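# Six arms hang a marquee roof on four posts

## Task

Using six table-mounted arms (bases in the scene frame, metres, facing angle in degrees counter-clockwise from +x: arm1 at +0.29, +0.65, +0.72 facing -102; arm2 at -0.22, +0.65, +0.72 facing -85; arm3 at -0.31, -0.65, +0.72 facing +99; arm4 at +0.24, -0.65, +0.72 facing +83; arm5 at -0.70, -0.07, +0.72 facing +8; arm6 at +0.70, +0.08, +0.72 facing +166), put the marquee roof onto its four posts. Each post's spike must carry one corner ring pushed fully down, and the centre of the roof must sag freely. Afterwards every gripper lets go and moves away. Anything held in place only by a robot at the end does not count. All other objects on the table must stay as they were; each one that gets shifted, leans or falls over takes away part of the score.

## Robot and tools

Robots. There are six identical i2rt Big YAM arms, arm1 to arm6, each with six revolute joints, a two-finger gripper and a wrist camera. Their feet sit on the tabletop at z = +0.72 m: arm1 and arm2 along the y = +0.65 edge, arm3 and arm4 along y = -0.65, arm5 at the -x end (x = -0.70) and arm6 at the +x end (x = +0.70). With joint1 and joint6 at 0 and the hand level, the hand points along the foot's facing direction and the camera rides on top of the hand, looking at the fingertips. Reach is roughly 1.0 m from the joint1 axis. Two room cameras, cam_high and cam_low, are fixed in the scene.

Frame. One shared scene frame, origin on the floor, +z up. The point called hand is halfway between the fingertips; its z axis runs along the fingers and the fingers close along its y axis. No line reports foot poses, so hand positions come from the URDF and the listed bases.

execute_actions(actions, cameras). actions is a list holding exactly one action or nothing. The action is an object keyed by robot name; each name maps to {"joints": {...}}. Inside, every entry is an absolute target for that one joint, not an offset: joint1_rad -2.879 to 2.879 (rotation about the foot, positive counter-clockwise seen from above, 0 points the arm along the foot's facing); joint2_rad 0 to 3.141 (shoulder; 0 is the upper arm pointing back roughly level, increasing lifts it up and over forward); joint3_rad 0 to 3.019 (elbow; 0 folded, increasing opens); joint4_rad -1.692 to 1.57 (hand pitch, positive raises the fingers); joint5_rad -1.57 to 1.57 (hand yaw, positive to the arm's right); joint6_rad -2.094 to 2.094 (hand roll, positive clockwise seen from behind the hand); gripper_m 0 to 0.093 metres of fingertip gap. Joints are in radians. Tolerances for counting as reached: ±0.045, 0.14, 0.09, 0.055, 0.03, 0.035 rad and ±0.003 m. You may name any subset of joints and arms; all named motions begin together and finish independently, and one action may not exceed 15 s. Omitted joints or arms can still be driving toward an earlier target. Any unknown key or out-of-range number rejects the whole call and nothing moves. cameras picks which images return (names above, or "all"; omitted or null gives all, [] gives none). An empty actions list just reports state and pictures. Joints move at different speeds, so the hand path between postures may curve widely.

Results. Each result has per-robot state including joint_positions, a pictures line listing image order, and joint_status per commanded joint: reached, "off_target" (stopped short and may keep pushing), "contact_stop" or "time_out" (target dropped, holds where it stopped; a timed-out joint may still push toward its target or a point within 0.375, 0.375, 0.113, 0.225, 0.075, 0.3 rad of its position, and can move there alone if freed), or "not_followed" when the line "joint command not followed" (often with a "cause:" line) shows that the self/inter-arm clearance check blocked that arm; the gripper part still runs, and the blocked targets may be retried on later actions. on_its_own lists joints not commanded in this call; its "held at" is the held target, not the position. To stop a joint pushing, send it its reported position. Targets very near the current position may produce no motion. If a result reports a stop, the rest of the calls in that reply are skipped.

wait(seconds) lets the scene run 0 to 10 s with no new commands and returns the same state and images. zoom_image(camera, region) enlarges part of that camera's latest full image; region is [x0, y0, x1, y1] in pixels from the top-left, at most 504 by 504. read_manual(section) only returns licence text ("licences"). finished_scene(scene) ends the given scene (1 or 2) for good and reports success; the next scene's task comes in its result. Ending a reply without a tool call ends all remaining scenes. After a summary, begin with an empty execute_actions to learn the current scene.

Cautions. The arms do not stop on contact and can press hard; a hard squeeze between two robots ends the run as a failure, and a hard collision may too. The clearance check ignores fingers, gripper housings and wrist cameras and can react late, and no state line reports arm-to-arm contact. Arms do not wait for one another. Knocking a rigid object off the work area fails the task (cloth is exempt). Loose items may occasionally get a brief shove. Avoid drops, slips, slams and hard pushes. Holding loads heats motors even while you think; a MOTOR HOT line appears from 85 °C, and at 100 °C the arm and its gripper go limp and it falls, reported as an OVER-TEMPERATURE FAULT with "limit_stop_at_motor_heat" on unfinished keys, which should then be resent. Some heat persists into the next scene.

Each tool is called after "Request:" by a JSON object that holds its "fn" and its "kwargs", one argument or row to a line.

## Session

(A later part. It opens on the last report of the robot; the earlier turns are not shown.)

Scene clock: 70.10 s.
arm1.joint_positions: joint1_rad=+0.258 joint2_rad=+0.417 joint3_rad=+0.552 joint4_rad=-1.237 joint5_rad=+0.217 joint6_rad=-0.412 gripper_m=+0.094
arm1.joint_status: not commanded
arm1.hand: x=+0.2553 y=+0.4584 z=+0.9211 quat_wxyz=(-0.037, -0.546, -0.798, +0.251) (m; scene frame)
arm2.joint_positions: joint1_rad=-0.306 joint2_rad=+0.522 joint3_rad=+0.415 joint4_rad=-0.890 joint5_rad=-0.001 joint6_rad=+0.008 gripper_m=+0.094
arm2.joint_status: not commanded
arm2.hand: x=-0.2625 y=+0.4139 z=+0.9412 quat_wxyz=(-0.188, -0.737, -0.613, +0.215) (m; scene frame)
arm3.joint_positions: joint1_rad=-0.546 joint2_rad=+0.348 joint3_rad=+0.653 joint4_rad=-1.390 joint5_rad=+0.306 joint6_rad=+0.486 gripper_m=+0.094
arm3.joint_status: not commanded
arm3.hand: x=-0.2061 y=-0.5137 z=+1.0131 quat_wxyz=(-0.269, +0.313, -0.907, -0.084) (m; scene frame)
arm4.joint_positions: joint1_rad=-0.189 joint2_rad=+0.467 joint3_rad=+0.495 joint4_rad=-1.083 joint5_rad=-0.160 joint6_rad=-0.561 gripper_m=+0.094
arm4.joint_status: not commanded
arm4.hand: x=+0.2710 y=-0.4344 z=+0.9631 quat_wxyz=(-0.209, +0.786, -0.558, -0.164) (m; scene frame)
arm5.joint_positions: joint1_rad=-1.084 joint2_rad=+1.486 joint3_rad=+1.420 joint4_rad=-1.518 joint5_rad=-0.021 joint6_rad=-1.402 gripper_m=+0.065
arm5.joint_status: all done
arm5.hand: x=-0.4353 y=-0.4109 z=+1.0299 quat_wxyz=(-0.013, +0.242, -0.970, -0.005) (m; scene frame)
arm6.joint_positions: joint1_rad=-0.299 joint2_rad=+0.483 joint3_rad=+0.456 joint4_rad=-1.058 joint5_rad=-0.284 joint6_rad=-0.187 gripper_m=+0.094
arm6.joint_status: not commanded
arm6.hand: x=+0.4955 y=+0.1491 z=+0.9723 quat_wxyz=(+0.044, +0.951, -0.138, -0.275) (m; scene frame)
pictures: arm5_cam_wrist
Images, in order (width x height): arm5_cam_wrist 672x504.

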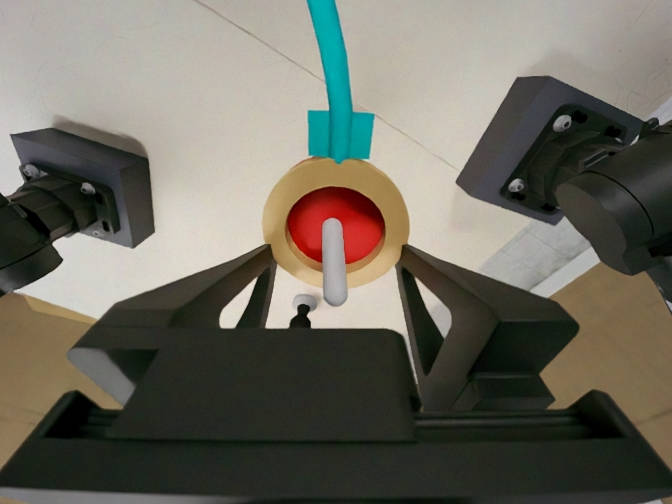

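Request:
{"fn": "execute_actions", "kwargs": {
  "actions": [
    {"arm5":{"joints":{"joint1_rad":-1.084,"gripper_m":0.093}}}
  ],
  "cameras": ["arm5_cam_wrist"]
}}

Request:
{"fn": "execute_actions", "kwargs": {
  "actions": [
    {"arm5":{"joints":{"joint2_rad":1.50,"joint3_rad":1.66,"joint4_rad":-1.66}}}
  ],
  "cameras": []
}}

Request:
{"fn": "execute_actions", "kwargs": {
  "actions": [
    {"arm5":{"joints":{"joint1_rad":-0.6,"joint2_rad":0.9,"joint3_rad":1.1,"joint4_rad":-1.3,"joint6_rad":0}}}
  ],
  "cameras": ["arm5_cam_wrist","cam_high","cam_low"]
}}

Scene clock: 72.33 s.
arm1.joint_positions: joint1_rad=+0.258 joint2_rad=+0.417 joint3_rad=+0.552 joint4_rad=-1.237 joint5_rad=+0.217 joint6_rad=-0.412 gripper_m=+0.094
arm1.joint_status: not commanded
arm1.hand: x=+0.2553 y=+0.4584 z=+0.9211 quat_wxyz=(-0.037, -0.546, -0.798, +0.251) (m; scene frame)
arm2.joint_positions: joint1_rad=-0.306 joint2_rad=+0.522 joint3_rad=+0.415 joint4_rad=-0.890 joint5_rad=-0.001 joint6_rad=+0.008 gripper_m=+0.094
arm2.joint_status: not commanded
arm2.hand: x=-0.2625 y=+0.4139 z=+0.9412 quat_wxyz=(-0.188, -0.737, -0.613, +0.215) (m; scene frame)
arm3.joint_positions: joint1_rad=-0.546 joint2_rad=+0.348 joint3_rad=+0.653 joint4_rad=-1.390 joint5_rad=+0.306 joint6_rad=+0.486 gripper_m=+0.094
arm3.joint_status: not commanded
arm3.hand: x=-0.2061 y=-0.5137 z=+1.0131 quat_wxyz=(-0.269, +0.313, -0.907, -0.084) (m; scene frame)
arm4.joint_positions: joint1_rad=-0.189 joint2_rad=+0.467 joint3_rad=+0.495 joint4_rad=-1.083 joint5_rad=-0.160 joint6_rad=-0.561 gripper_m=+0.094
arm4.joint_status: not commanded
arm4.hand: x=+0.2710 y=-0.4344 z=+0.9631 quat_wxyz=(-0.209, +0.786, -0.558, -0.164) (m; scene frame)
arm5.joint_positions: joint1_rad=-1.077 joint2_rad=+1.486 joint3_rad=+1.413 joint4_rad=-1.512 joint5_rad=-0.002 joint6_rad=-1.402 gripper_m=+0.093
arm5.joint_status: all done
arm5.hand: x=-0.4357 y=-0.4105 z=+1.0272 quat_wxyz=(-0.004, +0.245, -0.969, -0.001) (m; scene frame)
arm6.joint_positions: joint1_rad=-0.299 joint2_rad=+0.483 joint3_rad=+0.456 joint4_rad=-1.058 joint5_rad=-0.284 joint6_rad=-0.187 gripper_m=+0.094
arm6.joint_status: not commanded
arm6.hand: x=+0.4955 y=+0.1491 z=+0.9723 quat_wxyz=(+0.044, +0.951, -0.138, -0.275) (m; scene frame)
pictures: arm5_cam_wrist
Images, in order (width x height): arm5_cam_wrist 672x504.

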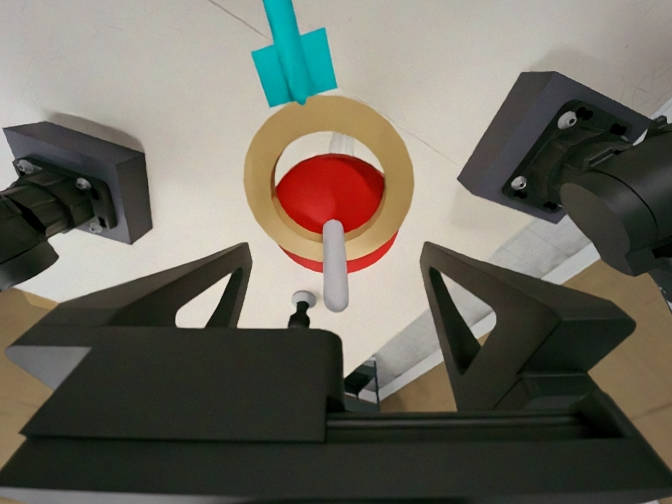

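Scene clock: 73.30 s.
arm1.joint_positions: joint1_rad=+0.258 joint2_rad=+0.417 joint3_rad=+0.552 joint4_rad=-1.237 joint5_rad=+0.217 joint6_rad=-0.412 gripper_m=+0.094
arm1.joint_status: not commanded
arm1.hand: x=+0.2553 y=+0.4584 z=+0.9211 quat_wxyz=(-0.037, -0.546, -0.798, +0.251) (m; scene frame)
arm2.joint_positions: joint1_rad=-0.306 joint2_rad=+0.522 joint3_rad=+0.415 joint4_rad=-0.890 joint5_rad=-0.001 joint6_rad=+0.008 gripper_m=+0.094
arm2.joint_status: not commanded
arm2.hand: x=-0.2625 y=+0.4139 z=+0.9412 quat_wxyz=(-0.188, -0.737, -0.613, +0.215) (m; scene frame)
arm3.joint_positions: joint1_rad=-0.546 joint2_rad=+0.348 joint3_rad=+0.653 joint4_rad=-1.390 joint5_rad=+0.306 joint6_rad=+0.486 gripper_m=+0.094
arm3.joint_status: not commanded
arm3.hand: x=-0.2061 y=-0.5137 z=+1.0131 quat_wxyz=(-0.269, +0.313, -0.907, -0.084) (m; scene frame)
arm4.joint_positions: joint1_rad=-0.189 joint2_rad=+0.467 joint3_rad=+0.495 joint4_rad=-1.083 joint5_rad=-0.160 joint6_rad=-0.561 gripper_m=+0.094
arm4.joint_status: not commanded
arm4.hand: x=+0.2710 y=-0.4344 z=+0.9631 quat_wxyz=(-0.209, +0.786, -0.558, -0.164) (m; scene frame)
arm5.joint_positions: joint1_rad=-1.077 joint2_rad=+1.498 joint3_rad=+1.623 joint4_rad=-1.649 joint5_rad=-0.002 joint6_rad=-1.402 gripper_m=+0.093
arm5.joint_status: all done
arm5.hand: x=-0.4260 y=-0.4237 z=+1.1032 quat_wxyz=(-0.016, +0.245, -0.969, +0.027) (m; scene frame)
arm6.joint_positions: joint1_rad=-0.299 joint2_rad=+0.483 joint3_rad=+0.456 joint4_rad=-1.058 joint5_rad=-0.284 joint6_rad=-0.187 gripper_m=+0.094
arm6.joint_status: not commanded
arm6.hand: x=+0.4955 y=+0.1491 z=+0.9723 quat_wxyz=(+0.044, +0.951, -0.138, -0.275) (m; scene frame)
pictures: none
No camera images: the call's "cameras" was empty. Leave "cameras" out to get every camera's image.

Scene clock: 75.40 s.
arm1.joint_positions: joint1_rad=+0.258 joint2_rad=+0.417 joint3_rad=+0.552 joint4_rad=-1.237 joint5_rad=+0.217 joint6_rad=-0.412 gripper_m=+0.094
arm1.joint_status: not commanded
arm1.hand: x=+0.2553 y=+0.4584 z=+0.9211 quat_wxyz=(-0.037, -0.546, -0.798, +0.251) (m; scene frame)
arm2.joint_positions: joint1_rad=-0.306 joint2_rad=+0.522 joint3_rad=+0.415 joint4_rad=-0.890 joint5_rad=-0.001 joint6_rad=+0.008 gripper_m=+0.094
arm2.joint_status: not commanded
arm2.hand: x=-0.2625 y=+0.4139 z=+0.9412 quat_wxyz=(-0.188, -0.737, -0.613, +0.215) (m; scene frame)
arm3.joint_positions: joint1_rad=-0.546 joint2_rad=+0.348 joint3_rad=+0.653 joint4_rad=-1.390 joint5_rad=+0.306 joint6_rad=+0.486 gripper_m=+0.094
arm3.joint_status: not commanded
arm3.hand: x=-0.2061 y=-0.5137 z=+1.0131 quat_wxyz=(-0.269, +0.313, -0.907, -0.084) (m; scene frame)
arm4.joint_positions: joint1_rad=-0.189 joint2_rad=+0.467 joint3_rad=+0.495 joint4_rad=-1.083 joint5_rad=-0.160 joint6_rad=-0.561 gripper_m=+0.094
arm4.joint_status: not commanded
arm4.hand: x=+0.2710 y=-0.4344 z=+0.9631 quat_wxyz=(-0.209, +0.786, -0.558, -0.164) (m; scene frame)
arm5.joint_positions: joint1_rad=-0.604 joint2_rad=+0.897 joint3_rad=+1.097 joint4_rad=-1.317 joint5_rad=-0.002 joint6_rad=-0.013 gripper_m=+0.093
arm5.joint_status: all done
arm5.hand: x=-0.4138 y=-0.2025 z=+1.1096 quat_wxyz=(-0.227, -0.203, -0.951, +0.052) (m; scene frame)
arm6.joint_positions: joint1_rad=-0.299 joint2_rad=+0.483 joint3_rad=+0.456 joint4_rad=-1.058 joint5_rad=-0.284 joint6_rad=-0.187 gripper_m=+0.094
arm6.joint_status: not commanded
arm6.hand: x=+0.4955 y=+0.1491 z=+0.9723 quat_wxyz=(+0.044, +0.951, -0.138, -0.275) (m; scene frame)
pictures: arm5_cam_wrist, cam_high, cam_low
Images, in order (width x height): arm5_cam_wrist 672x504, cam_high 672x504, cam_low 672x504.

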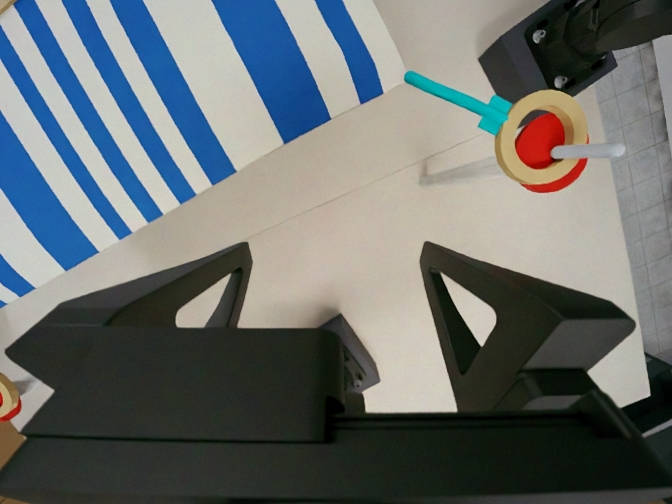

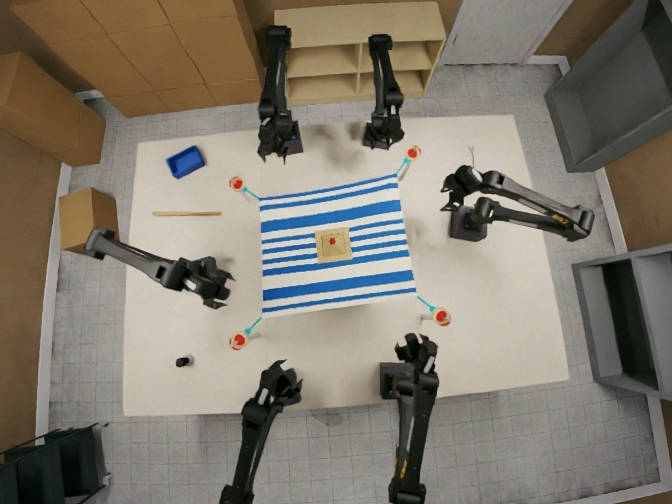

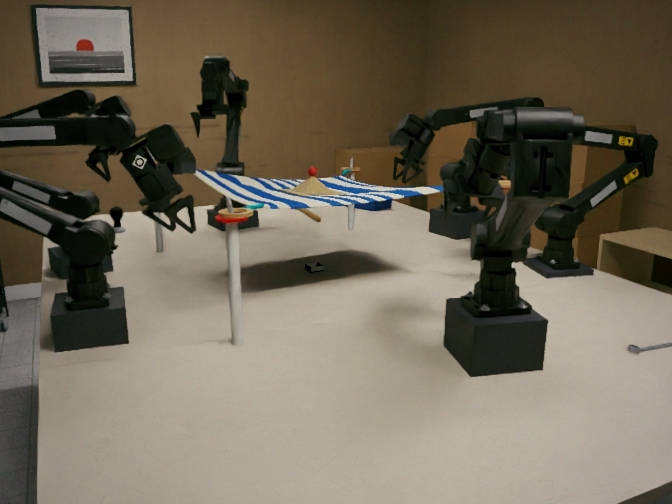

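Request:
{"fn": "finished_scene", "kwargs": {
  "scene": 1
}}

The scene is finished: the task was done.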